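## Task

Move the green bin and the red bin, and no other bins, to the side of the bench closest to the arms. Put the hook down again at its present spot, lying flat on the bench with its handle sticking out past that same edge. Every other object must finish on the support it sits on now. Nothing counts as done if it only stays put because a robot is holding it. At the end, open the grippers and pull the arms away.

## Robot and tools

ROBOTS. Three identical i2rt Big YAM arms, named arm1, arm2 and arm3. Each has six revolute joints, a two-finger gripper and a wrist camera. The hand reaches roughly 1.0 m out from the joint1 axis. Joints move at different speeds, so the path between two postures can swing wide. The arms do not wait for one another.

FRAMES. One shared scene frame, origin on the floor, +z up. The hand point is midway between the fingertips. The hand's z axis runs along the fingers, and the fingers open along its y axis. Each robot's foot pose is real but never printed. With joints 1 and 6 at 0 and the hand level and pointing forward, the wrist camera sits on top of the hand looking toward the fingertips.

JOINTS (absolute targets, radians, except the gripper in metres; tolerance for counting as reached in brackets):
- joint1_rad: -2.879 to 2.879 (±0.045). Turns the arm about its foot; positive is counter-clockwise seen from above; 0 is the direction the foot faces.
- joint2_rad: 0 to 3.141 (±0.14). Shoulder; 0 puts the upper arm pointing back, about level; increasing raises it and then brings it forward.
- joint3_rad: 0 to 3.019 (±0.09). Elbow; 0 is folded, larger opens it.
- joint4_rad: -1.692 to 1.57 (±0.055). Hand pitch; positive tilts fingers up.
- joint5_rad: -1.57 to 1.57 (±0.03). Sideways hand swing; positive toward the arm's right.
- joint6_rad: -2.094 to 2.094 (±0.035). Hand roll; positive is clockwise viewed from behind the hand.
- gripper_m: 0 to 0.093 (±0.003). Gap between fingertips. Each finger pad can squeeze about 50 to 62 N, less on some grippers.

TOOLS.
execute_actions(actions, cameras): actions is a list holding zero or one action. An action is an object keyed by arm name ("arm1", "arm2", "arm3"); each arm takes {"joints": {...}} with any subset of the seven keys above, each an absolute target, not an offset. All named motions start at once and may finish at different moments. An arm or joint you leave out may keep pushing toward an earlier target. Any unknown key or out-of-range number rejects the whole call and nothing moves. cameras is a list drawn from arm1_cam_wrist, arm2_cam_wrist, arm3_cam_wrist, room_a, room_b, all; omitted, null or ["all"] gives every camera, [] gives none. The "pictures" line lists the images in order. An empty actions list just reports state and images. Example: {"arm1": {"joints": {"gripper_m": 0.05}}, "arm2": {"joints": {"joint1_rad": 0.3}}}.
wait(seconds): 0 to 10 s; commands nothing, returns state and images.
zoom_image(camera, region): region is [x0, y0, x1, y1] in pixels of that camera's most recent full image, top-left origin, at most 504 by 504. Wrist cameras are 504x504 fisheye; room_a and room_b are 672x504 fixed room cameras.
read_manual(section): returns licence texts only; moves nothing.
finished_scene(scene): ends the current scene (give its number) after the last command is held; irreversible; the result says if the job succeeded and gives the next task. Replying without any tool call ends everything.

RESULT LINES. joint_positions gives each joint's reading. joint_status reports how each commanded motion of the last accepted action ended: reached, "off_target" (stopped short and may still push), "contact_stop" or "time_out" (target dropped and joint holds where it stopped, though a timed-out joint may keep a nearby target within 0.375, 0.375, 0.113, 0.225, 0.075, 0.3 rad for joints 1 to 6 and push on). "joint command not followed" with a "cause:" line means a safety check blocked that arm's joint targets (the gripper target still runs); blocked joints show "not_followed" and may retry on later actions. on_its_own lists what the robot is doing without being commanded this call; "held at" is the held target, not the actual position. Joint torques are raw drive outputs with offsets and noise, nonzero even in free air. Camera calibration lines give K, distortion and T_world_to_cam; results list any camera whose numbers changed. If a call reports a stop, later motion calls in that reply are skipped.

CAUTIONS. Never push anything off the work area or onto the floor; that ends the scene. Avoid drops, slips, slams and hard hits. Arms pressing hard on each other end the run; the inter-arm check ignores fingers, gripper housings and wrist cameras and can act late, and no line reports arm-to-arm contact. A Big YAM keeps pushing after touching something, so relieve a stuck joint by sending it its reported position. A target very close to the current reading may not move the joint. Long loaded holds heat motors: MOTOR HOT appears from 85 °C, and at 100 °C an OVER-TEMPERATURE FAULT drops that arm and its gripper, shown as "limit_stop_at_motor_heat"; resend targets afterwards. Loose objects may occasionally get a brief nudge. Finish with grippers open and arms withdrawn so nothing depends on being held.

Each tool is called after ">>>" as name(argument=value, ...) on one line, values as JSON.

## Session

>>> execute_actions(actions=[])

Scene clock: 0.00 s.
Joint torques (N m, as the arm reports them, + toward a larger angle): no reading
arm1.joint_positions: joint1_rad=+0.481 joint2_rad=+0.413 joint3_rad=+1.463 joint4_rad=-1.327 joint5_rad=-0.068 joint6_rad=-0.472 gripper_m=+0.094
arm1.joint_status: not commanded
arm1.hand: x=-0.9981 y=+0.1060 z=+1.3721 quat_wxyz=(-0.432, +0.750, -0.271, -0.420) (m; scene frame)
arm2.joint_positions: joint1_rad=-0.495 joint2_rad=+0.530 joint3_rad=+1.379 joint4_rad=-1.445 joint5_rad=+0.236 joint6_rad=-0.375 gripper_m=+0.094
arm2.joint_status: not commanded
arm2.hand: x=+0.0982 y=+0.1572 z=+1.2818 quat_wxyz=(-0.468, +0.588, -0.653, -0.095) (m; scene frame)
arm3.joint_positions: joint1_rad=+0.421 joint2_rad=+0.363 joint3_rad=+1.328 joint4_rad=-1.338 joint5_rad=+0.068 joint6_rad=-0.238 gripper_m=+0.094
arm3.joint_status: not commanded
arm3.hand: x=+0.9036 y=+0.1484 z=+1.3288 quat_wxyz=(-0.391, +0.725, -0.401, -0.400) (m; scene frame)
pictures: arm1_cam_wrist, arm2_cam_wrist, arm3_cam_wrist, room_a, room_b
camera_calibration (this result's frames):
arm1_cam_wrist: T_world_to_cam=[[0.777983, 0.47434, 0.412, 0.161594], [0.627303, -0.549792, -0.551561, 1.44585], [-0.0351133, 0.687554, -0.725284, 1.01194], [0, 0, 0, 1]] pos_world=[-0.997168, 0.0224974, 1.46484]
arm2_cam_wrist: T_world_to_cam=[[0.864761, -0.284448, 0.413857, -0.566765], [-0.185547, -0.946778, -0.263026, 0.505663], [0.466648, 0.150665, -0.871516, 1.16755], [0, 0, 0, 1]] pos_world=[0.0391046, 0.141627, 1.3851]
arm3_cam_wrist: T_world_to_cam=[[0.887701, 0.395707, 0.235379, -1.16802], [0.459648, -0.732045, -0.502826, 0.366477], [-0.0266637, 0.55455, -0.831723, 1.17131], [0, 0, 0, 1]] pos_world=[0.899638, 0.080923, 1.43341]
Images, in order (width x height): arm1_cam_wrist 504x504, arm2_cam_wrist 504x504, arm3_cam_wrist 504x504, room_a 672x504, room_b 672x504.

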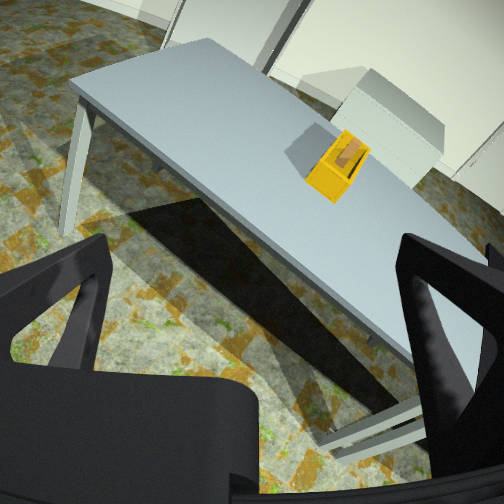

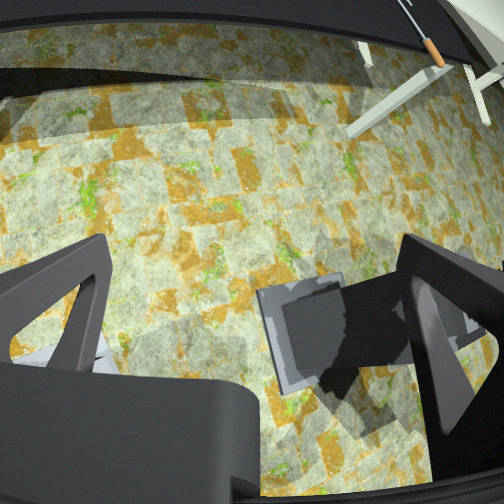

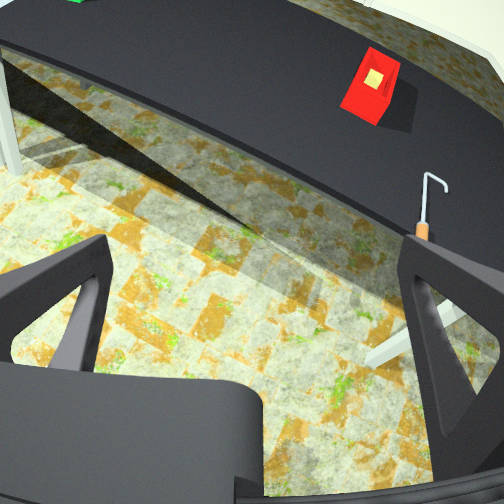

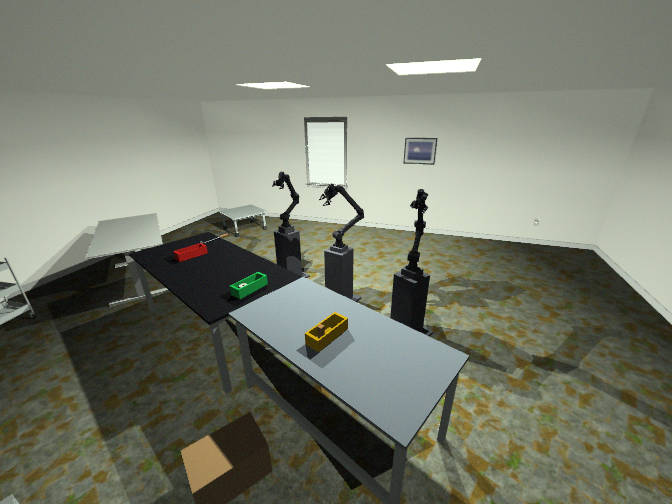

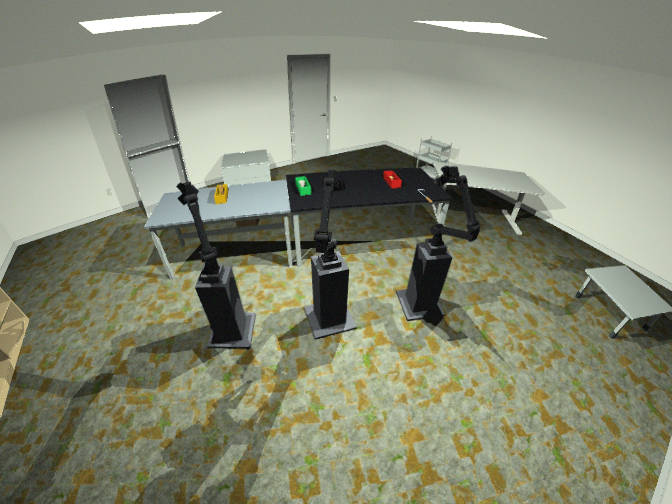

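>>> execute_actions(actions=[])

Scene clock: 2.50 s.
Joint torques (N m, as the arm reports them, + toward a larger angle): arm1=[0.2  6.09 8.5  1.62 0.11 0.09] | arm2=[-0.66  4.06  8.61  1.7   0.1  -0.03] | arm3=[0.22 4.33 8.55 1.65 0.02 0.1 ]
arm1.joint_positions: joint1_rad=+0.481 joint2_rad=+0.413 joint3_rad=+1.463 joint4_rad=-1.327 joint5_rad=-0.068 joint6_rad=-0.472 gripper_m=+0.094
arm1.joint_status: not commanded
arm1.hand: x=-0.9981 y=+0.1060 z=+1.3721 quat_wxyz=(-0.432, +0.750, -0.271, -0.420) (m; scene frame)
arm2.joint_positions: joint1_rad=-0.495 joint2_rad=+0.530 joint3_rad=+1.379 joint4_rad=-1.445 joint5_rad=+0.236 joint6_rad=-0.375 gripper_m=+0.094
arm2.joint_status: not commanded
arm2.hand: x=+0.0982 y=+0.1572 z=+1.2818 quat_wxyz=(-0.468, +0.588, -0.653, -0.095) (m; scene frame)
arm3.joint_positions: joint1_rad=+0.421 joint2_rad=+0.363 joint3_rad=+1.328 joint4_rad=-1.338 joint5_rad=+0.068 joint6_rad=-0.238 gripper_m=+0.094
arm3.joint_status: not commanded
arm3.hand: x=+0.9036 y=+0.1484 z=+1.3288 quat_wxyz=(-0.391, +0.725, -0.401, -0.400) (m; scene frame)
pictures: arm1_cam_wrist, arm2_cam_wrist, arm3_cam_wrist, room_a, room_b
camera_calibration (this result's frames):
arm1_cam_wrist: T_world_to_cam=[[0.777983, 0.47434, 0.412, 0.161594], [0.627303, -0.549792, -0.551561, 1.44585], [-0.0351133, 0.687554, -0.725284, 1.01194], [0, 0, 0, 1]] pos_world=[-0.997168, 0.0224974, 1.46484]
arm2_cam_wrist: T_world_to_cam=[[0.864761, -0.284448, 0.413857, -0.566765], [-0.185547, -0.946778, -0.263026, 0.505663], [0.466648, 0.150665, -0.871516, 1.16755], [0, 0, 0, 1]] pos_world=[0.0391046, 0.141627, 1.3851]
arm3_cam_wrist: T_world_to_cam=[[0.887701, 0.395707, 0.235379, -1.16802], [0.459648, -0.732045, -0.502826, 0.366477], [-0.0266637, 0.55455, -0.831723, 1.17131], [0, 0, 0, 1]] pos_world=[0.899638, 0.080923, 1.43341]
Images, in order (width x height): arm1_cam_wrist 504x504, arm2_cam_wrist 504x504, arm3_cam_wrist 504x504, room_a 672x504, room_b 672x504.

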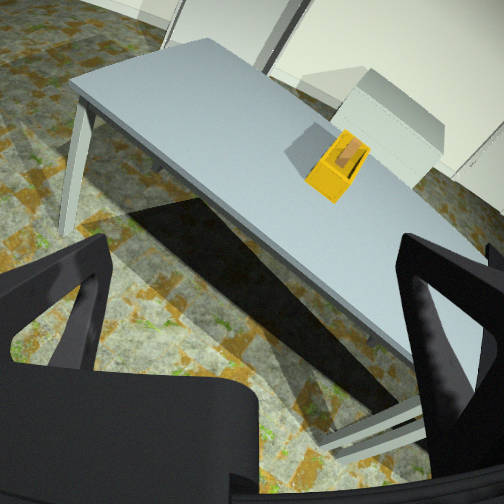

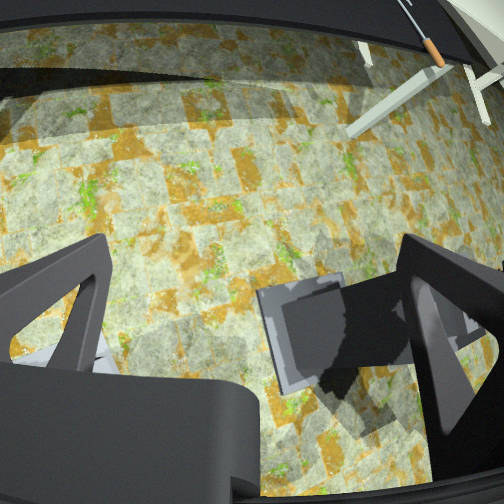

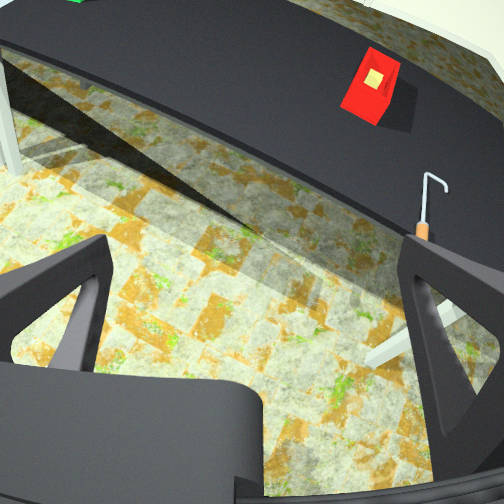

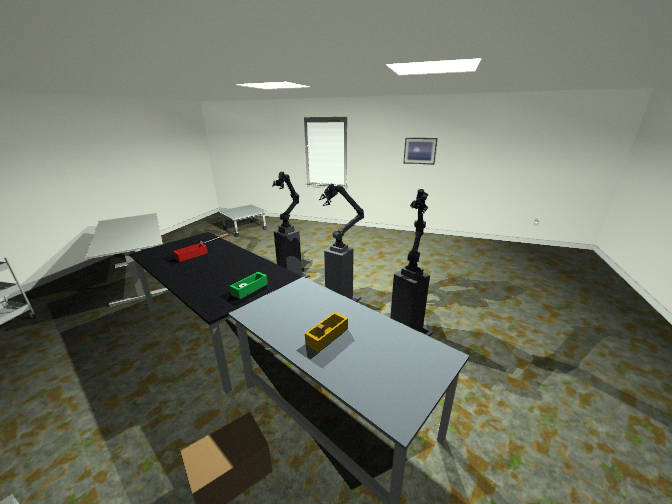

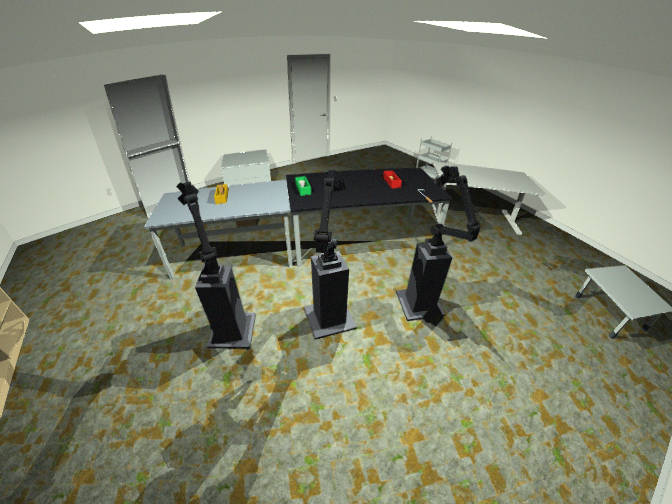

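>>> execute_actions(actions=[{"arm3":{"joints":{"joint1_rad":-0.523,"joint2_rad":1.9,"joint3_rad":1.0,"joint4_rad":0.9,"joint5_rad":-0.578,"joint6_rad":0}},"arm2":{"joints":{"joint1_rad":0.35,"joint2_rad":0.7}}}], cameras=[])

>>> execute_actions(actions=[{"arm3":{"joints":{"joint2_rad":2.37,"joint3_rad":1.245,"joint4_rad":1.125}}}], cameras=["arm3_cam_wrist","room_b"])

Scene clock: 5.07 s.
Joint torques (N m, as the arm reports them, + toward a larger angle): arm1=[0.17 6.09 8.49 1.61 0.11 0.09] | arm2=[-0.28  1.7   9.32  1.53  0.12 -0.02] | arm3=[  1.23 -15.03   7.79   2.09  -0.15   0.19]
arm1.joint_positions: joint1_rad=+0.481 joint2_rad=+0.413 joint3_rad=+1.463 joint4_rad=-1.327 joint5_rad=-0.068 joint6_rad=-0.472 gripper_m=+0.094
arm1.joint_status: not commanded
arm1.hand: x=-0.9981 y=+0.1060 z=+1.3721 quat_wxyz=(-0.432, +0.750, -0.271, -0.420) (m; scene frame)
arm2.joint_positions: joint1_rad=+0.345 joint2_rad=+0.697 joint3_rad=+1.379 joint4_rad=-1.445 joint5_rad=+0.236 joint6_rad=-0.375 gripper_m=+0.094
arm2.joint_status: all done
arm2.hand: x=-0.0817 y=+0.2376 z=+1.2495 quat_wxyz=(-0.341, +0.840, -0.360, -0.219) (m; scene frame)
arm3.joint_positions: joint1_rad=-0.530 joint2_rad=+1.880 joint3_rad=+0.997 joint4_rad=+0.886 joint5_rad=-0.575 joint6_rad=-0.011 gripper_m=+0.094
arm3.joint_status: all done
arm3.hand: x=+1.2315 y=+0.6157 z=+0.9496 quat_wxyz=(-0.505, +0.504, -0.499, -0.491) (m; scene frame)
pictures: none
No camera images: the call's "cameras" was empty. Leave "cameras" out to get every camera's image.

Scene clock: 6.43 s.
Joint torques (N m, as the arm reports them, + toward a larger angle): arm1=[0.2  6.1  8.5  1.61 0.11 0.09] | arm2=[-0.23  1.63  9.38  1.53  0.13 -0.03] | arm3=[  1.02 -19.9    6.68   1.95  -0.09   0.22]
arm1.joint_positions: joint1_rad=+0.481 joint2_rad=+0.413 joint3_rad=+1.463 joint4_rad=-1.327 joint5_rad=-0.068 joint6_rad=-0.472 gripper_m=+0.094
arm1.joint_status: not commanded
arm1.hand: x=-0.9981 y=+0.1060 z=+1.3721 quat_wxyz=(-0.432, +0.750, -0.271, -0.420) (m; scene frame)
arm2.joint_positions: joint1_rad=+0.345 joint2_rad=+0.697 joint3_rad=+1.379 joint4_rad=-1.445 joint5_rad=+0.236 joint6_rad=-0.375 gripper_m=+0.094
arm2.joint_status: not commanded
arm2.hand: x=-0.0817 y=+0.2376 z=+1.2495 quat_wxyz=(-0.341, +0.840, -0.360, -0.219) (m; scene frame)
arm3.joint_positions: joint1_rad=-0.530 joint2_rad=+2.373 joint3_rad=+1.233 joint4_rad=+1.114 joint5_rad=-0.576 joint6_rad=-0.011 gripper_m=+0.094
arm3.joint_status: all done
arm3.hand: x=+1.2634 y=+0.6611 z=+0.7652 quat_wxyz=(-0.494, +0.507, -0.509, -0.490) (m; scene frame)
pictures: arm3_cam_wrist, room_b
camera_calibration (this result's frames):
arm3_cam_wrist: T_world_to_cam=[[0.999813, 0.0192814, 0.00174754, -1.27171], [0.0131566, -0.610442, -0.791952, 0.998022], [-0.0142032, 0.791826, -0.610581, 0.0859934], [0, 0, 0, 1]] pos_world=[1.25956, 0.565663, 0.845114]
Images, in order (width x height): arm3_cam_wrist 504x504, room_b 672x504.

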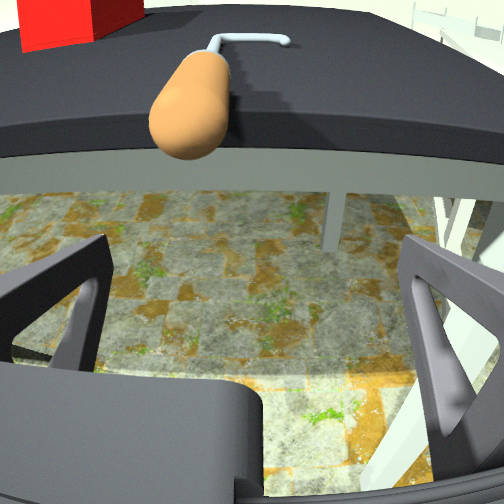

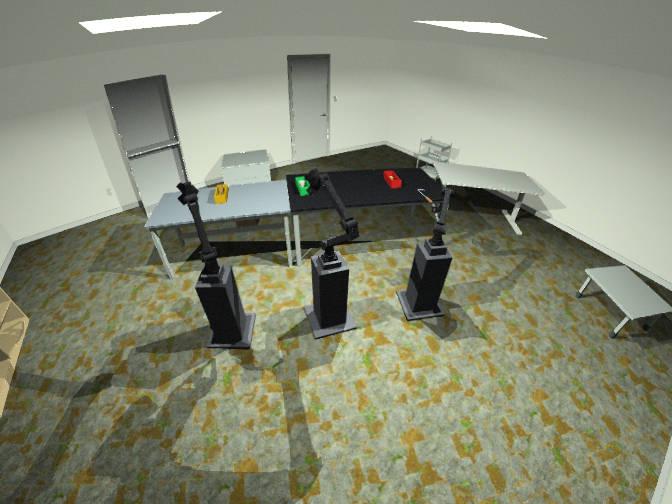

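>>> execute_actions(actions=[{"arm3":{"joints":{"joint1_rad":-0.48,"joint2_rad":2.31,"joint3_rad":1.18,"joint4_rad":1.16,"joint5_rad":-0.54}}}], cameras=["arm3_cam_wrist"])

>>> execute_actions(actions=[{"arm3":{"joints":{"joint1_rad":-0.40,"joint2_rad":2.44,"joint3_rad":1.50,"joint4_rad":0.95,"joint5_rad":-0.46}}}], cameras=["arm3_cam_wrist"])

Scene clock: 7.83 s.
Joint torques (N m, as the arm reports them, + toward a larger angle): arm1=[0.17 6.09 8.5  1.61 0.11 0.09] | arm2=[-0.19  1.63  9.35  1.54  0.12 -0.03] | arm3=[ -0.3  -19.97   5.46   1.89   0.1    0.14]
arm1.joint_positions: joint1_rad=+0.481 joint2_rad=+0.413 joint3_rad=+1.463 joint4_rad=-1.327 joint5_rad=-0.068 joint6_rad=-0.472 gripper_m=+0.094
arm1.joint_status: not commanded
arm1.hand: x=-0.9981 y=+0.1060 z=+1.3721 quat_wxyz=(-0.432, +0.750, -0.271, -0.420) (m; scene frame)
arm2.joint_positions: joint1_rad=+0.345 joint2_rad=+0.697 joint3_rad=+1.379 joint4_rad=-1.445 joint5_rad=+0.236 joint6_rad=-0.375 gripper_m=+0.094
arm2.joint_status: not commanded
arm2.hand: x=-0.0817 y=+0.2376 z=+1.2495 quat_wxyz=(-0.341, +0.840, -0.360, -0.219) (m; scene frame)
arm3.joint_positions: joint1_rad=-0.480 joint2_rad=+2.324 joint3_rad=+1.181 joint4_rad=+1.148 joint5_rad=-0.543 joint6_rad=-0.011 gripper_m=+0.094
arm3.joint_status: all done
arm3.hand: x=+1.2307 y=+0.6662 z=+0.7869 quat_wxyz=(-0.501, +0.508, -0.494, -0.496) (m; scene frame)
pictures: arm3_cam_wrist
camera_calibration (this result's frames):
arm3_cam_wrist: T_world_to_cam=[[0.999225, 0.0345652, 0.0188312, -1.26204], [0.0355917, -0.589091, -0.807282, 0.988911], [-0.0168105, 0.807327, -0.589865, 0.0712923], [0, 0, 0, 1]] pos_world=[1.22706, 0.568625, 0.864149]
Images, in order (width x height): arm3_cam_wrist 504x504.

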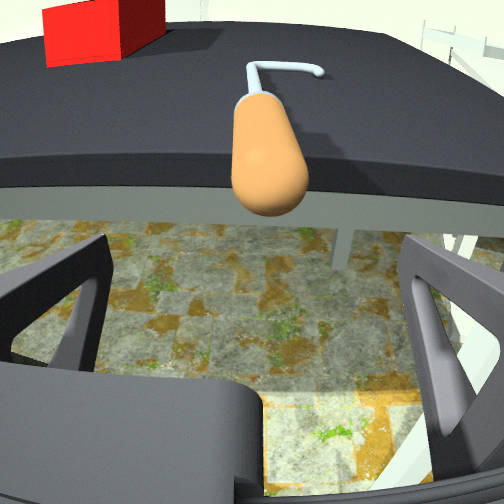

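Scene clock: 8.97 s.
Joint torques (N m, as the arm reports them, + toward a larger angle): arm1=[0.16 6.08 8.5  1.61 0.11 0.09] | arm2=[-0.37  1.61  9.37  1.54  0.12 -0.02] | arm3=[ -0.15 -19.36   9.11   1.26   0.08   0.15]
arm1.joint_positions: joint1_rad=+0.481 joint2_rad=+0.413 joint3_rad=+1.463 joint4_rad=-1.327 joint5_rad=-0.068 joint6_rad=-0.472 gripper_m=+0.094
arm1.joint_status: not commanded
arm1.hand: x=-0.9981 y=+0.1060 z=+1.3721 quat_wxyz=(-0.432, +0.750, -0.271, -0.420) (m; scene frame)
arm2.joint_positions: joint1_rad=+0.345 joint2_rad=+0.697 joint3_rad=+1.379 joint4_rad=-1.445 joint5_rad=+0.236 joint6_rad=-0.375 gripper_m=+0.094
arm2.joint_status: not commanded
arm2.hand: x=-0.0817 y=+0.2376 z=+1.2495 quat_wxyz=(-0.341, +0.840, -0.360, -0.219) (m; scene frame)
arm3.joint_positions: joint1_rad=-0.393 joint2_rad=+2.406 joint3_rad=+1.480 joint4_rad=+0.958 joint5_rad=-0.462 joint6_rad=-0.011 gripper_m=+0.094
arm3.joint_status: all done
arm3.hand: x=+1.2244 y=+0.7698 z=+0.8087 quat_wxyz=(-0.509, +0.506, -0.483, -0.501) (m; scene frame)
pictures: arm3_cam_wrist
camera_calibration (this result's frames):
arm3_cam_wrist: T_world_to_cam=[[0.998639, 0.0414278, 0.0316933, -1.27473], [0.049635, -0.567969, -0.821552, 1.04583], [-0.0160342, 0.822007, -0.569252, -0.028496], [0, 0, 0, 1]] pos_world=[1.22062, 0.670234, 0.883386]
Images, in order (width x height): arm3_cam_wrist 504x504.

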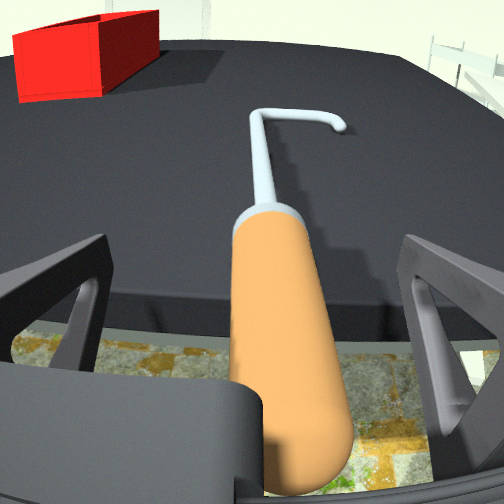

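Lower 2 cm, shift right slightly.

>>> execute_actions(actions=[{"arm3":{"joints":{"joint1_rad":-0.42,"joint2_rad":2.475,"joint4_rad":0.97,"joint5_rad":-0.48}}}], cameras=["arm3_cam_wrist"])

Scene clock: 9.97 s.
Joint torques (N m, as the arm reports them, + toward a larger angle): arm1=[0.18 6.11 8.5  1.61 0.11 0.09] | arm2=[-0.2   1.66  9.4   1.54  0.12 -0.02] | arm3=[ -0.28 -18.69   8.96   1.97  -0.12   0.21]
arm1.joint_positions: joint1_rad=+0.481 joint2_rad=+0.413 joint3_rad=+1.463 joint4_rad=-1.327 joint5_rad=-0.068 joint6_rad=-0.472 gripper_m=+0.094
arm1.joint_status: not commanded
arm1.hand: x=-0.9981 y=+0.1060 z=+1.3721 quat_wxyz=(-0.432, +0.750, -0.271, -0.420) (m; scene frame)
arm2.joint_positions: joint1_rad=+0.345 joint2_rad=+0.697 joint3_rad=+1.379 joint4_rad=-1.445 joint5_rad=+0.236 joint6_rad=-0.375 gripper_m=+0.094
arm2.joint_status: not commanded
arm2.hand: x=-0.0817 y=+0.2376 z=+1.2495 quat_wxyz=(-0.341, +0.840, -0.360, -0.219) (m; scene frame)
arm3.joint_positions: joint1_rad=-0.413 joint2_rad=+2.427 joint3_rad=+1.480 joint4_rad=+0.958 joint5_rad=-0.477 joint6_rad=-0.011 gripper_m=+0.094
arm3.joint_status: all done
arm3.hand: x=+1.2361 y=+0.7620 z=+0.7921 quat_wxyz=(-0.503, +0.508, -0.492, -0.497) (m; scene frame)
pictures: arm3_cam_wrist
camera_calibration (this result's frames):
arm3_cam_wrist: T_world_to_cam=[[0.999098, 0.0364084, 0.0218644, -1.27445], [0.0390247, -0.583951, -0.810851, 1.044], [-0.016754, 0.810972, -0.584845, -0.00968772], [0, 0, 0, 1]] pos_world=[1.2324, 0.663904, 0.868731]
Images, in order (width x height): arm3_cam_wrist 504x504.

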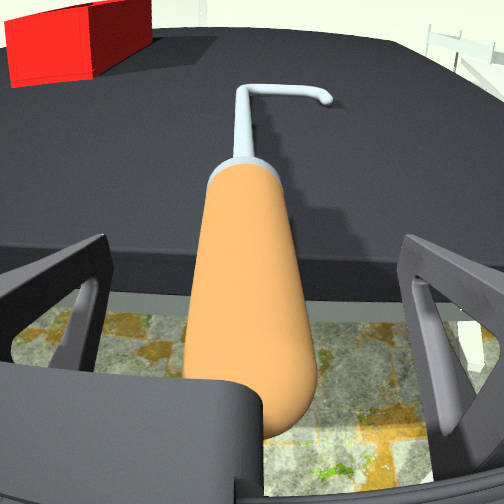

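>>> execute_actions(actions=[{"arm3":{"joints":{"gripper_m":0.0}}}], cameras=[])

>>> execute_actions(actions=[{"arm3":{"joints":{"gripper_m":0.0,"joint2_rad":2.37,"joint4_rad":0.92,"joint6_rad":0.6}}}], cameras=["arm3_cam_wrist"])

>>> execute_actions(actions=[{"arm3":{"joints":{"gripper_m":0.0,"joint2_rad":2.29,"joint4_rad":0.86,"joint6_rad":1.6}}}], cameras=["arm3_cam_wrist"])

>>> execute_actions(actions=[{"arm3":{"joints":{"gripper_m":0.0,"joint2_rad":1.85,"joint3_rad":1.5,"joint4_rad":0.45}},"arm2":{"joints":{"joint1_rad":-0.75,"joint2_rad":1.2,"joint3_rad":1.5,"joint4_rad":-0.5,"joint5_rad":0,"joint6_rad":0}}}], cameras=["arm3_cam_wrist","arm2_cam_wrist","room_a"])

Scene clock: 11.17 s.
Joint torques (N m, as the arm reports them, + toward a larger angle): arm1=[0.18 6.09 8.5  1.61 0.11 0.09] | arm2=[-0.2   1.64  9.35  1.56  0.12 -0.02] | arm3=[ -0.58 -18.98   8.69   1.82   0.01   0.24]
arm1.joint_positions: joint1_rad=+0.481 joint2_rad=+0.413 joint3_rad=+1.463 joint4_rad=-1.327 joint5_rad=-0.068 joint6_rad=-0.472 gripper_m=+0.094
arm1.joint_status: not commanded
arm1.hand: x=-0.9981 y=+0.1060 z=+1.3721 quat_wxyz=(-0.432, +0.750, -0.271, -0.420) (m; scene frame)
arm2.joint_positions: joint1_rad=+0.345 joint2_rad=+0.697 joint3_rad=+1.379 joint4_rad=-1.445 joint5_rad=+0.236 joint6_rad=-0.375 gripper_m=+0.094
arm2.joint_status: not commanded
arm2.hand: x=-0.0817 y=+0.2376 z=+1.2495 quat_wxyz=(-0.341, +0.840, -0.360, -0.219) (m; scene frame)
arm3.joint_positions: joint1_rad=-0.413 joint2_rad=+2.427 joint3_rad=+1.480 joint4_rad=+0.959 joint5_rad=-0.481 joint6_rad=-0.010 gripper_m=+0.030
arm3.joint_status: gripper_m off_target (ended at +0.030, target +0.000)
arm3.hand: x=+1.2354 y=+0.7620 z=+0.7922 quat_wxyz=(-0.502, +0.508, -0.491, -0.498) (m; scene frame)
pictures: none
No camera images: the call's "cameras" was empty. Leave "cameras" out to get every camera's image.

Scene clock: 12.90 s.
Joint torques (N m, as the arm reports them, + toward a larger angle): arm1=[0.16 6.11 8.5  1.62 0.11 0.09] | arm2=[-0.21  1.67  9.37  1.55  0.12 -0.03] | arm3=[  0.32 -23.79   9.16   1.33  -0.26   0.28]
arm1.joint_positions: joint1_rad=+0.481 joint2_rad=+0.413 joint3_rad=+1.463 joint4_rad=-1.327 joint5_rad=-0.068 joint6_rad=-0.472 gripper_m=+0.094
arm1.joint_status: not commanded
arm1.hand: x=-0.9981 y=+0.1060 z=+1.3721 quat_wxyz=(-0.432, +0.750, -0.271, -0.420) (m; scene frame)
arm2.joint_positions: joint1_rad=+0.345 joint2_rad=+0.697 joint3_rad=+1.379 joint4_rad=-1.445 joint5_rad=+0.236 joint6_rad=-0.375 gripper_m=+0.094
arm2.joint_status: not commanded
arm2.hand: x=-0.0817 y=+0.2376 z=+1.2495 quat_wxyz=(-0.341, +0.840, -0.360, -0.219) (m; scene frame)
arm3.joint_positions: joint1_rad=-0.417 joint2_rad=+2.392 joint3_rad=+1.480 joint4_rad=+0.927 joint5_rad=-0.474 joint6_rad=+0.566 gripper_m=+0.030
arm3.joint_status: gripper_m off_target (ended at +0.030, target +0.000); the others done
arm3.hand: x=+1.2409 y=+0.7642 z=+0.8122 quat_wxyz=(-0.344, +0.345, -0.616, -0.619) (m; scene frame)
pictures: arm3_cam_wrist
camera_calibration (this result's frames):
arm3_cam_wrist: T_world_to_cam=[[0.850368, 0.0316034, -0.525239, -0.64724], [-0.410866, -0.58373, -0.70032, 1.52975], [-0.32873, 0.811332, -0.483401, 0.304762], [0, 0, 0, 1]] pos_world=[1.2791, 0.666152, 0.87868]
Images, in order (width x height): arm3_cam_wrist 504x504.

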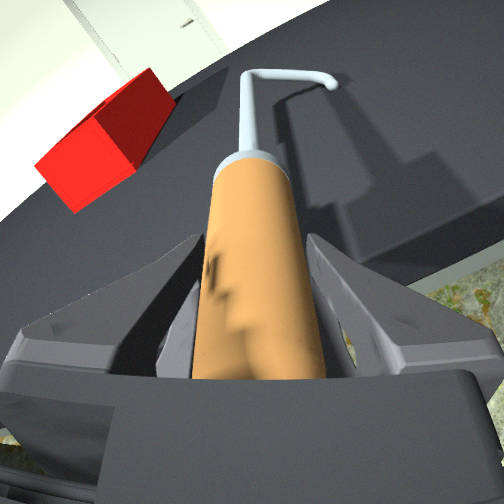

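Scene clock: 14.77 s.
Joint torques (N m, as the arm reports them, + toward a larger angle): arm1=[0.18 6.06 8.5  1.61 0.11 0.09] | arm2=[-0.26  1.79  9.35  1.55  0.13 -0.02] | arm3=[ -0.14 -24.93   9.45   2.06  -0.16   0.19]
arm1.joint_positions: joint1_rad=+0.481 joint2_rad=+0.413 joint3_rad=+1.463 joint4_rad=-1.327 joint5_rad=-0.068 joint6_rad=-0.472 gripper_m=+0.094
arm1.joint_status: not commanded
arm1.hand: x=-0.9981 y=+0.1060 z=+1.3721 quat_wxyz=(-0.432, +0.750, -0.271, -0.420) (m; scene frame)
arm2.joint_positions: joint1_rad=+0.345 joint2_rad=+0.697 joint3_rad=+1.379 joint4_rad=-1.445 joint5_rad=+0.236 joint6_rad=-0.375 gripper_m=+0.094
arm2.joint_status: not commanded
arm2.hand: x=-0.0817 y=+0.2376 z=+1.2495 quat_wxyz=(-0.341, +0.840, -0.360, -0.219) (m; scene frame)
arm3.joint_positions: joint1_rad=-0.418 joint2_rad=+2.326 joint3_rad=+1.480 joint4_rad=+0.849 joint5_rad=-0.476 joint6_rad=+1.583 gripper_m=+0.030
arm3.joint_status: gripper_m off_target (ended at +0.030, target +0.000); the others done
arm3.hand: x=+1.2433 y=+0.7688 z=+0.8470 quat_wxyz=(+0.003, +0.000, -0.709, -0.705) (m; scene frame)
pictures: arm3_cam_wrist
camera_calibration (this result's frames):
arm3_cam_wrist: T_world_to_cam=[[-0.00431908, 0.0206294, -0.999778, 0.841879], [-0.808366, -0.588616, -0.00865331, 1.46994], [-0.588664, 0.808149, 0.0192184, 0.218573], [0, 0, 0, 1]] pos_world=[1.32055, 0.671222, 0.850211]
Images, in order (width x height): arm3_cam_wrist 504x504.

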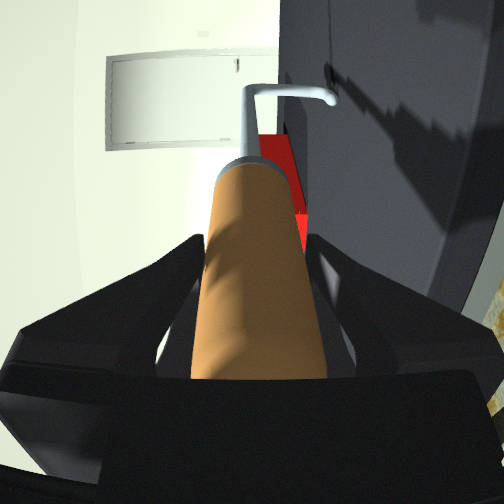

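Scene clock: 16.57 s.
Joint torques (N m, as the arm reports them, + toward a larger angle): arm1=[0.2  6.08 8.5  1.62 0.11 0.09] | arm2=[-0.46 -6.17 11.57  2.28  0.04  0.11] | arm3=[ -0.38 -18.45  13.2    2.38   0.03   0.07]
arm1.joint_positions: joint1_rad=+0.481 joint2_rad=+0.413 joint3_rad=+1.463 joint4_rad=-1.327 joint5_rad=-0.068 joint6_rad=-0.472 gripper_m=+0.094
arm1.joint_status: not commanded
arm1.hand: x=-0.9981 y=+0.1060 z=+1.3721 quat_wxyz=(-0.432, +0.750, -0.271, -0.420) (m; scene frame)
arm2.joint_positions: joint1_rad=-0.752 joint2_rad=+1.196 joint3_rad=+1.471 joint4_rad=-0.517 joint5_rad=-0.001 joint6_rad=-0.014 gripper_m=+0.094
arm2.joint_status: all done
arm2.hand: x=+0.3146 y=+0.4542 z=+1.3030 quat_wxyz=(-0.549, +0.369, -0.695, -0.281) (m; scene frame)
arm3.joint_positions: joint1_rad=-0.418 joint2_rad=+1.850 joint3_rad=+1.466 joint4_rad=+0.428 joint5_rad=-0.480 joint6_rad=+1.585 gripper_m=+0.030
arm3.joint_status: gripper_m off_target (ended at +0.030, target +0.000); the others done
arm3.hand: x=+1.2235 y=+0.7368 z=+1.1148 quat_wxyz=(-0.001, +0.007, -0.697, -0.717) (m; scene frame)
pictures: arm2_cam_wrist, arm3_cam_wrist, room_a
camera_calibration (this result's frames):
arm2_cam_wrist: T_world_to_cam=[[0.828464, -0.560023, 0.00472004, -0.00851411], [-0.425254, -0.634534, -0.645388, 1.26433], [0.364427, 0.532673, -0.763841, 0.758704], [0, 0, 0, 1]] pos_world=[0.268221, 0.393349, 1.39555]
arm3_cam_wrist: T_world_to_cam=[[0.0116647, 0.0558838, -0.998369, 1.06309], [-0.805468, -0.591114, -0.0424986, 1.47344], [-0.592525, 0.80465, 0.0381174, 0.213848], [0, 0, 0, 1]] pos_world=[1.30112, 0.639489, 1.11583]
Images, in order (width x height): arm2_cam_wrist 504x504, arm3_cam_wrist 504x504, room_a 672x504.

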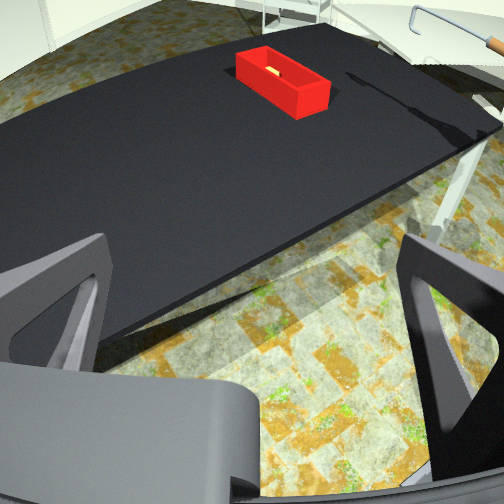

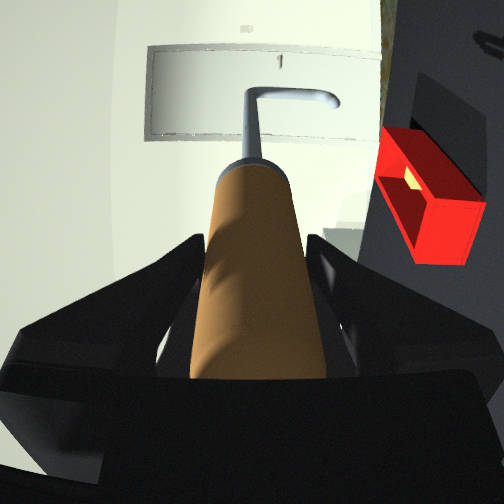

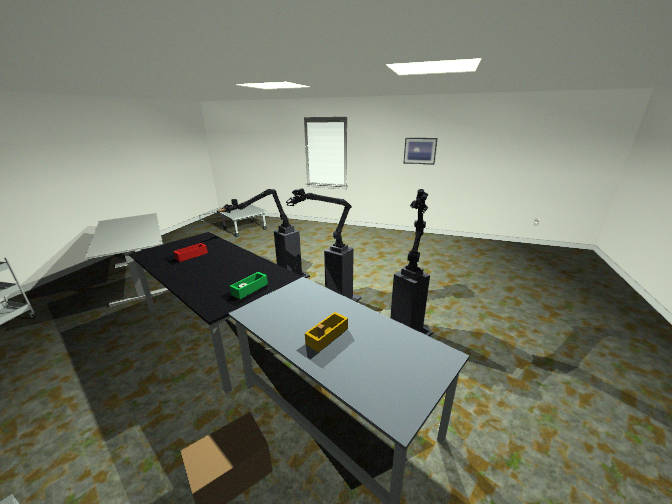

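>>> execute_actions(actions=[{"arm3":{"joints":{"gripper_m":0.0,"joint1_rad":0.03,"joint5_rad":0}}}], cameras=[])

>>> execute_actions(actions=[{"arm3":{"joints":{"gripper_m":0.0,"joint2_rad":2.15,"joint3_rad":1.92,"joint4_rad":0.36}}}], cameras=["arm3_cam_wrist","arm2_cam_wrist","room_b"])

Scene clock: 18.73 s.
Joint torques (N m, as the arm reports them, + toward a larger angle): arm1=[0.18 6.09 8.49 1.61 0.11 0.09] | arm2=[-0.54 -6.13 11.56  2.3   0.04  0.11] | arm3=[  0.86 -19.13  13.31   2.41  -0.01   0.11]
arm1.joint_positions: joint1_rad=+0.481 joint2_rad=+0.413 joint3_rad=+1.463 joint4_rad=-1.327 joint5_rad=-0.068 joint6_rad=-0.472 gripper_m=+0.094
arm1.joint_status: not commanded
arm1.hand: x=-0.9981 y=+0.1060 z=+1.3721 quat_wxyz=(-0.432, +0.750, -0.271, -0.420) (m; scene frame)
arm2.joint_positions: joint1_rad=-0.752 joint2_rad=+1.196 joint3_rad=+1.471 joint4_rad=-0.517 joint5_rad=-0.001 joint6_rad=-0.014 gripper_m=+0.094
arm2.joint_status: not commanded
arm2.hand: x=+0.3146 y=+0.4542 z=+1.3030 quat_wxyz=(-0.549, +0.369, -0.695, -0.281) (m; scene frame)
arm3.joint_positions: joint1_rad=+0.021 joint2_rad=+1.850 joint3_rad=+1.466 joint4_rad=+0.427 joint5_rad=+0.001 joint6_rad=+1.585 gripper_m=+0.030
arm3.joint_status: gripper_m off_target (ended at +0.030, target +0.000); the others done
arm3.hand: x=+0.9695 y=+0.8042 z=+1.1134 quat_wxyz=(-0.009, -0.014, -0.695, -0.719) (m; scene frame)
pictures: none
No camera images: the call's "cameras" was empty. Leave "cameras" out to get every camera's image.

Scene clock: 20.13 s.
Joint torques (N m, as the arm reports them, + toward a larger angle): arm1=[0.14 6.08 8.5  1.61 0.11 0.09] | arm2=[-0.48 -6.17 11.52  2.27  0.04  0.1 ] | arm3=[  1.52 -26.22  16.75   2.72  -0.04   0.13]
arm1.joint_positions: joint1_rad=+0.481 joint2_rad=+0.413 joint3_rad=+1.463 joint4_rad=-1.327 joint5_rad=-0.068 joint6_rad=-0.472 gripper_m=+0.094
arm1.joint_status: not commanded
arm1.hand: x=-0.9981 y=+0.1060 z=+1.3721 quat_wxyz=(-0.432, +0.750, -0.271, -0.420) (m; scene frame)
arm2.joint_positions: joint1_rad=-0.752 joint2_rad=+1.196 joint3_rad=+1.471 joint4_rad=-0.517 joint5_rad=-0.001 joint6_rad=-0.014 gripper_m=+0.094
arm2.joint_status: not commanded
arm2.hand: x=+0.3146 y=+0.4542 z=+1.3030 quat_wxyz=(-0.549, +0.369, -0.695, -0.281) (m; scene frame)
arm3.joint_positions: joint1_rad=+0.021 joint2_rad=+2.186 joint3_rad=+1.851 joint4_rad=+0.326 joint5_rad=+0.001 joint6_rad=+1.585 gripper_m=+0.030
arm3.joint_status: gripper_m off_target (ended at +0.030, target +0.000); the others done
arm3.hand: x=+0.9736 y=+0.9146 z=+1.0416 quat_wxyz=(-0.009, -0.015, -0.713, -0.700) (m; scene frame)
pictures: arm2_cam_wrist, arm3_cam_wrist, room_b
camera_calibration (this result's frames):
arm2_cam_wrist: T_world_to_cam=[[0.828464, -0.560023, 0.00472004, -0.00851411], [-0.425254, -0.634534, -0.645388, 1.26433], [0.364427, 0.532673, -0.763841, 0.758704], [0, 0, 0, 1]] pos_world=[0.268221, 0.393349, 1.39555]
arm3_cam_wrist: T_world_to_cam=[[-0.00728238, 0.00820582, -0.99994, 1.0467], [-0.830097, -0.557617, 0.00146946, 1.3217], [-0.557572, 0.830058, 0.0108724, -0.103366], [0, 0, 0, 1]] pos_world=[1.04713, 0.814213, 1.04582]
Images, in order (width x height): arm2_cam_wrist 504x504, arm3_cam_wrist 504x504, room_b 672x504.

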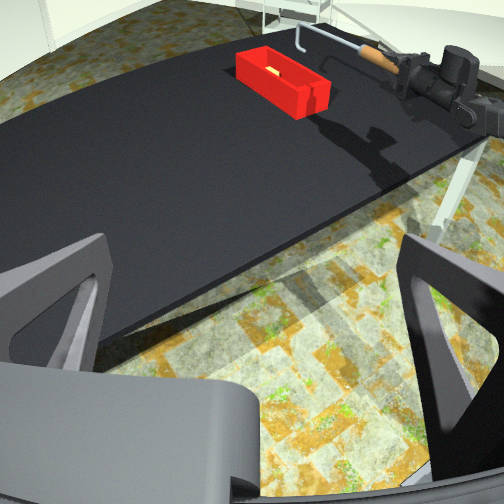

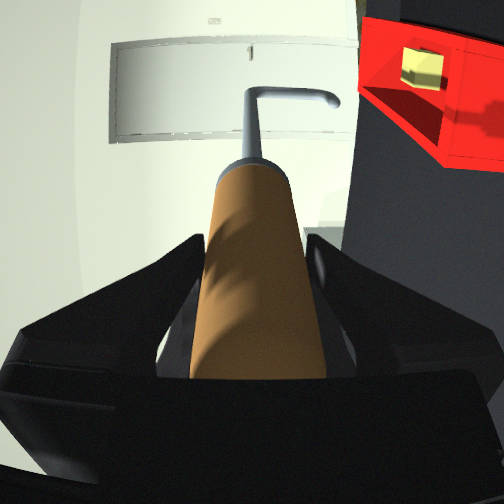

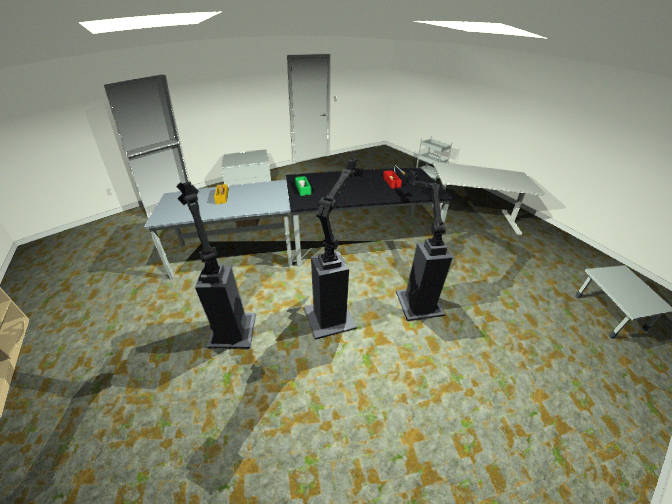

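>>> execute_actions(actions=[{"arm3":{"joints":{"gripper_m":0.0,"joint4_rad":0.2}}}], cameras=["arm3_cam_wrist","arm2_cam_wrist"])

Scene clock: 21.17 s.
Joint torques (N m, as the arm reports them, + toward a larger angle): arm1=[0.21 6.08 8.49 1.61 0.11 0.09] | arm2=[-0.41 -6.06 11.53  2.3   0.03  0.11] | arm3=[  1.11 -25.43  16.45   2.44  -0.03   0.12]
arm1.joint_positions: joint1_rad=+0.481 joint2_rad=+0.413 joint3_rad=+1.463 joint4_rad=-1.327 joint5_rad=-0.068 joint6_rad=-0.472 gripper_m=+0.094
arm1.joint_status: not commanded
arm1.hand: x=-0.9981 y=+0.1060 z=+1.3721 quat_wxyz=(-0.432, +0.750, -0.271, -0.420) (m; scene frame)
arm2.joint_positions: joint1_rad=-0.752 joint2_rad=+1.196 joint3_rad=+1.471 joint4_rad=-0.517 joint5_rad=-0.001 joint6_rad=-0.014 gripper_m=+0.094
arm2.joint_status: not commanded
arm2.hand: x=+0.3146 y=+0.4542 z=+1.3030 quat_wxyz=(-0.549, +0.369, -0.695, -0.281) (m; scene frame)
arm3.joint_positions: joint1_rad=+0.021 joint2_rad=+2.186 joint3_rad=+1.851 joint4_rad=+0.176 joint5_rad=+0.001 joint6_rad=+1.585 gripper_m=+0.030
arm3.joint_status: gripper_m off_target (ended at +0.030, target +0.000); the others done
arm3.hand: x=+0.9737 y=+0.9112 z=+1.0051 quat_wxyz=(-0.009, -0.016, -0.764, -0.645) (m; scene frame)
pictures: arm2_cam_wrist, arm3_cam_wrist
camera_calibration (this result's frames):
arm2_cam_wrist: T_world_to_cam=[[0.828464, -0.560023, 0.00472004, -0.00851411], [-0.425254, -0.634534, -0.645388, 1.26433], [0.364427, 0.532673, -0.763841, 0.758704], [0, 0, 0, 1]] pos_world=[0.268221, 0.393349, 1.39555]
arm3_cam_wrist: T_world_to_cam=[[-0.0122323, -0.140764, -0.989968, 1.14069], [-0.830395, -0.550104, 0.0884801, 1.22592], [-0.55704, 0.823147, -0.11016, 0.0273884], [0, 0, 0, 1]] pos_world=[1.04721, 0.812406, 1.0238]
Images, in order (width x height): arm2_cam_wrist 504x504, arm3_cam_wrist 504x504.

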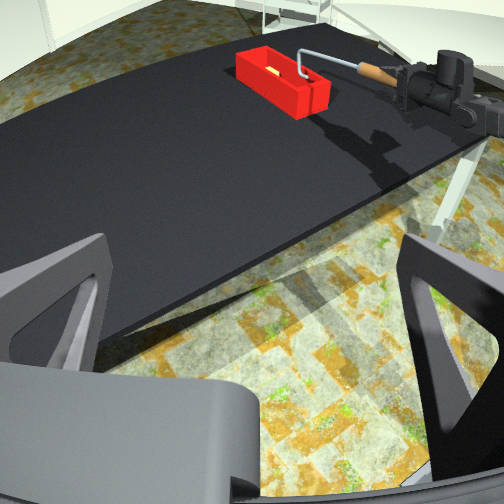

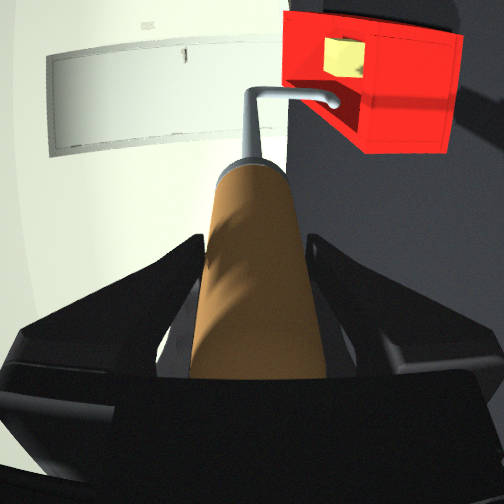

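>>> execute_actions(actions=[{"arm3":{"joints":{"gripper_m":0.0,"joint2_rad":2.28,"joint3_rad":1.95,"joint4_rad":0.27}}}], cameras=["arm3_cam_wrist","arm2_cam_wrist"])

Scene clock: 22.60 s.
Joint torques (N m, as the arm reports them, + toward a larger angle): arm1=[0.19 6.09 8.5  1.61 0.11 0.09] | arm2=[-0.4  -6.16 11.55  2.28  0.04  0.11] | arm3=[  1.11 -24.91  15.51   3.17  -0.02   0.19]
arm1.joint_positions: joint1_rad=+0.481 joint2_rad=+0.413 joint3_rad=+1.463 joint4_rad=-1.327 joint5_rad=-0.068 joint6_rad=-0.472 gripper_m=+0.094
arm1.joint_status: not commanded
arm1.hand: x=-0.9981 y=+0.1060 z=+1.3721 quat_wxyz=(-0.432, +0.750, -0.271, -0.420) (m; scene frame)
arm2.joint_positions: joint1_rad=-0.752 joint2_rad=+1.196 joint3_rad=+1.471 joint4_rad=-0.517 joint5_rad=-0.001 joint6_rad=-0.014 gripper_m=+0.094
arm2.joint_status: not commanded
arm2.hand: x=+0.3146 y=+0.4542 z=+1.3030 quat_wxyz=(-0.549, +0.369, -0.695, -0.281) (m; scene frame)
arm3.joint_positions: joint1_rad=+0.021 joint2_rad=+2.292 joint3_rad=+1.890 joint4_rad=+0.230 joint5_rad=+0.001 joint6_rad=+1.585 gripper_m=+0.030
arm3.joint_status: gripper_m off_target (ended at +0.030, target +0.000); the others done
arm3.hand: x=+0.9746 y=+0.9278 z=+0.9470 quat_wxyz=(-0.009, -0.016, -0.768, -0.640) (m; scene frame)
pictures: arm2_cam_wrist, arm3_cam_wrist
camera_calibration (this result's frames):
arm2_cam_wrist: T_world_to_cam=[[0.828464, -0.560023, 0.00472004, -0.00851411], [-0.425254, -0.634534, -0.645388, 1.26433], [0.364427, 0.532673, -0.763841, 0.758704], [0, 0, 0, 1]] pos_world=[0.268221, 0.393349, 1.39555]
arm3_cam_wrist: T_world_to_cam=[[-0.0126904, -0.154337, -0.987937, 1.09667], [-0.830401, -0.548764, 0.0963954, 1.23222], [-0.557022, 0.821607, -0.121197, 0.0196747], [0, 0, 0, 1]] pos_world=[1.04811, 0.829292, 0.967049]
Images, in order (width x height): arm2_cam_wrist 504x504, arm3_cam_wrist 504x504.

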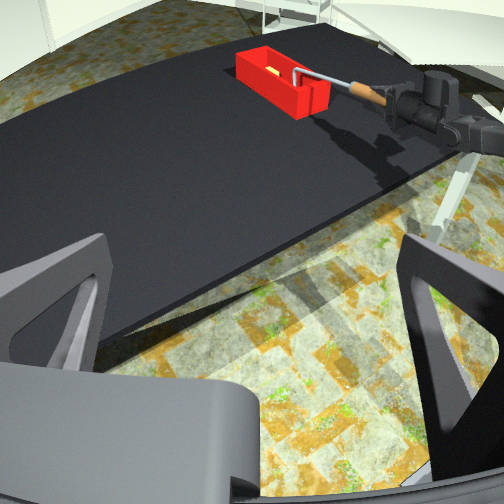

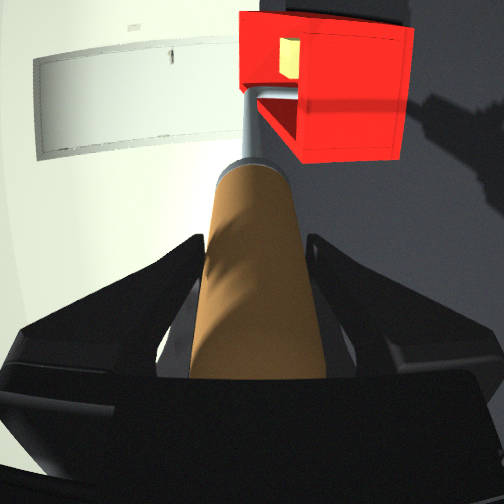

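In. Pull.

>>> execute_actions(actions=[{"arm3":{"joints":{"gripper_m":0.0,"joint1_rad":0.05,"joint2_rad":2.145,"joint3_rad":1.67,"joint4_rad":0.42}}}], cameras=["arm2_cam_wrist"])

>>> execute_actions(actions=[{"arm3":{"joints":{"gripper_m":0.0,"joint2_rad":1.955,"joint3_rad":1.29,"joint4_rad":0.60}}}], cameras=["arm2_cam_wrist"])

>>> execute_actions(actions=[{"arm3":{"joints":{"gripper_m":0.0,"joint2_rad":1.77,"joint3_rad":0.965,"joint4_rad":0.73}}}], cameras=["arm2_cam_wrist","arm3_cam_wrist"])

Scene clock: 24.07 s.
Joint torques (N m, as the arm reports them, + toward a larger angle): arm1=[0.19 6.07 8.49 1.62 0.11 0.09] | arm2=[-0.45 -6.08 11.56  2.3   0.03  0.1 ] | arm3=[  0.89 -25.98  12.15   3.03   0.02   0.16]
arm1.joint_positions: joint1_rad=+0.481 joint2_rad=+0.413 joint3_rad=+1.463 joint4_rad=-1.327 joint5_rad=-0.068 joint6_rad=-0.472 gripper_m=+0.094
arm1.joint_status: not commanded
arm1.hand: x=-0.9981 y=+0.1060 z=+1.3721 quat_wxyz=(-0.432, +0.750, -0.271, -0.420) (m; scene frame)
arm2.joint_positions: joint1_rad=-0.752 joint2_rad=+1.196 joint3_rad=+1.471 joint4_rad=-0.517 joint5_rad=-0.001 joint6_rad=-0.014 gripper_m=+0.094
arm2.joint_status: not commanded
arm2.hand: x=+0.3146 y=+0.4542 z=+1.3030 quat_wxyz=(-0.549, +0.369, -0.695, -0.281) (m; scene frame)
arm3.joint_positions: joint1_rad=+0.044 joint2_rad=+2.199 joint3_rad=+1.641 joint4_rad=+0.373 joint5_rad=+0.000 joint6_rad=+1.585 gripper_m=+0.030
arm3.joint_status: gripper_m off_target (ended at +0.030, target +0.000); the others done
arm3.hand: x=+0.9535 y=+0.8765 z=+0.9194 quat_wxyz=(-0.001, -0.007, -0.772, -0.636) (m; scene frame)
pictures: arm2_cam_wrist
camera_calibration (this result's frames):
arm2_cam_wrist: T_world_to_cam=[[0.828464, -0.560023, 0.00472004, -0.00851411], [-0.425254, -0.634534, -0.645388, 1.26433], [0.364427, 0.532673, -0.763841, 0.758704], [0, 0, 0, 1]] pos_world=[0.268221, 0.393349, 1.39555]
Images, in order (width x height): arm2_cam_wrist 504x504.

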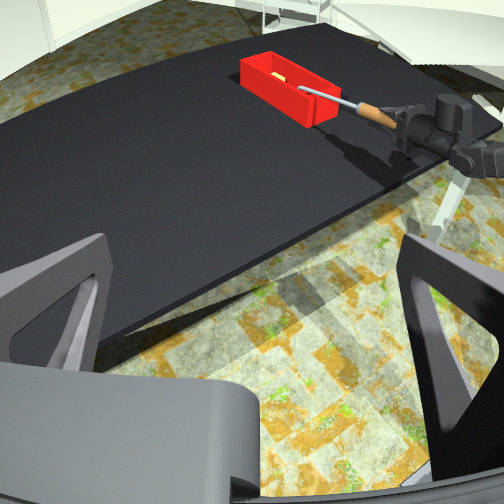

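Scene clock: 25.23 s.
Joint torques (N m, as the arm reports them, + toward a larger angle): arm1=[0.2  6.11 8.5  1.61 0.11 0.09] | arm2=[-0.41 -6.19 11.57  2.29  0.04  0.11] | arm3=[  0.63 -20.84  11.14   3.06   0.05   0.15]
arm1.joint_positions: joint1_rad=+0.481 joint2_rad=+0.413 joint3_rad=+1.463 joint4_rad=-1.327 joint5_rad=-0.068 joint6_rad=-0.472 gripper_m=+0.094
arm1.joint_status: not commanded
arm1.hand: x=-0.9981 y=+0.1060 z=+1.3721 quat_wxyz=(-0.432, +0.750, -0.271, -0.420) (m; scene frame)
arm2.joint_positions: joint1_rad=-0.752 joint2_rad=+1.196 joint3_rad=+1.471 joint4_rad=-0.517 joint5_rad=-0.001 joint6_rad=-0.014 gripper_m=+0.094
arm2.joint_status: not commanded
arm2.hand: x=+0.3146 y=+0.4542 z=+1.3030 quat_wxyz=(-0.549, +0.369, -0.695, -0.281) (m; scene frame)
arm3.joint_positions: joint1_rad=+0.044 joint2_rad=+1.980 joint3_rad=+1.262 joint4_rad=+0.561 joint5_rad=+0.000 joint6_rad=+1.585 gripper_m=+0.030
arm3.joint_status: gripper_m off_target (ended at +0.030, target +0.000); the others done
arm3.hand: x=+0.9524 y=+0.7769 z=+0.9313 quat_wxyz=(-0.001, -0.007, -0.763, -0.646) (m; scene frame)
pictures: arm2_cam_wrist
camera_calibration (this result's frames):
arm2_cam_wrist: T_world_to_cam=[[0.828464, -0.560023, 0.00472004, -0.00851411], [-0.425254, -0.634534, -0.645388, 1.26433], [0.364427, 0.532673, -0.763841, 0.758704], [0, 0, 0, 1]] pos_world=[0.268221, 0.393349, 1.39555]
Images, in order (width x height): arm2_cam_wrist 504x504.

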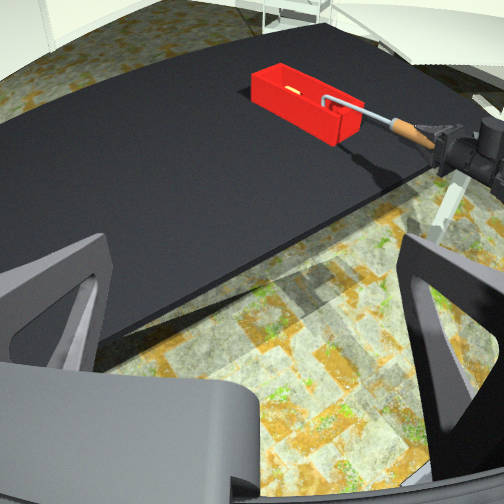

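Scene clock: 26.30 s.
Joint torques (N m, as the arm reports them, + toward a larger angle): arm1=[0.2  6.09 8.5  1.61 0.11 0.09] | arm2=[-0.39 -6.11 11.52  2.29  0.04  0.11] | arm3=[  0.06 -17.93   9.96   3.37  -0.05   0.1 ]
arm1.joint_positions: joint1_rad=+0.481 joint2_rad=+0.413 joint3_rad=+1.463 joint4_rad=-1.327 joint5_rad=-0.068 joint6_rad=-0.472 gripper_m=+0.094
arm1.joint_status: not commanded
arm1.hand: x=-0.9981 y=+0.1060 z=+1.3721 quat_wxyz=(-0.432, +0.750, -0.271, -0.420) (m; scene frame)
arm2.joint_positions: joint1_rad=-0.752 joint2_rad=+1.196 joint3_rad=+1.471 joint4_rad=-0.517 joint5_rad=-0.001 joint6_rad=-0.014 gripper_m=+0.094
arm2.joint_status: not commanded
arm2.hand: x=+0.3146 y=+0.4542 z=+1.3030 quat_wxyz=(-0.549, +0.369, -0.695, -0.281) (m; scene frame)
arm3.joint_positions: joint1_rad=+0.044 joint2_rad=+1.803 joint3_rad=+0.942 joint4_rad=+0.685 joint5_rad=+0.000 joint6_rad=+1.585 gripper_m=+0.030
arm3.joint_status: gripper_m off_target (ended at +0.030, target +0.000); the others done
arm3.hand: x=+0.9514 y=+0.6775 z=+0.9217 quat_wxyz=(-0.001, -0.007, -0.769, -0.639) (m; scene frame)
pictures: arm2_cam_wrist, arm3_cam_wrist
camera_calibration (this result's frames):
arm2_cam_wrist: T_world_to_cam=[[0.828464, -0.560023, 0.00472004, -0.00851411], [-0.425254, -0.634534, -0.645388, 1.26433], [0.364427, 0.532673, -0.763841, 0.758704], [0, 0, 0, 1]] pos_world=[0.268221, 0.393349, 1.39555]
arm3_cam_wrist: T_world_to_cam=[[-0.0098558, -0.158114, -0.987372, 1.0321], [-0.817393, -0.567503, 0.0990367, 1.07595], [-0.575995, 0.808047, -0.123648, 0.238818], [0, 0, 0, 1]] pos_world=[1.02721, 0.58082, 0.942041]
Images, in order (width x height): arm2_cam_wrist 504x504, arm3_cam_wrist 504x504.

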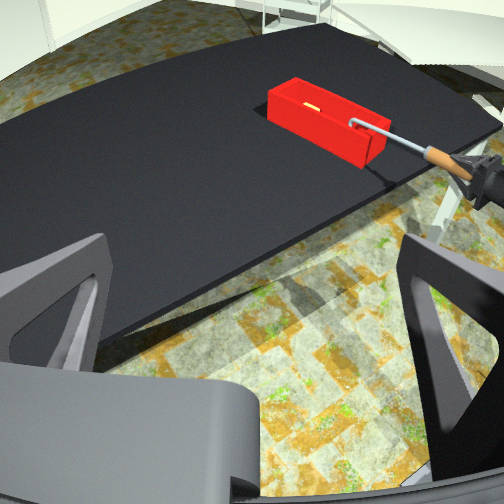

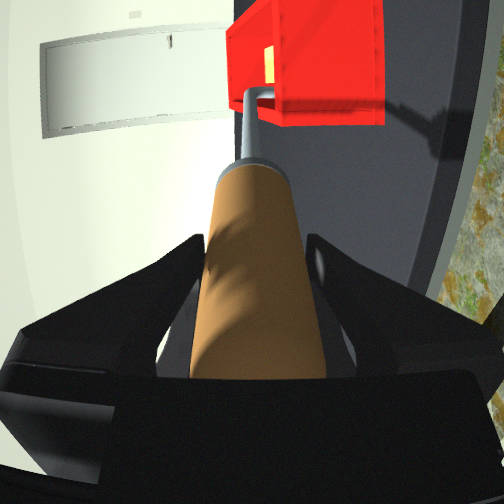

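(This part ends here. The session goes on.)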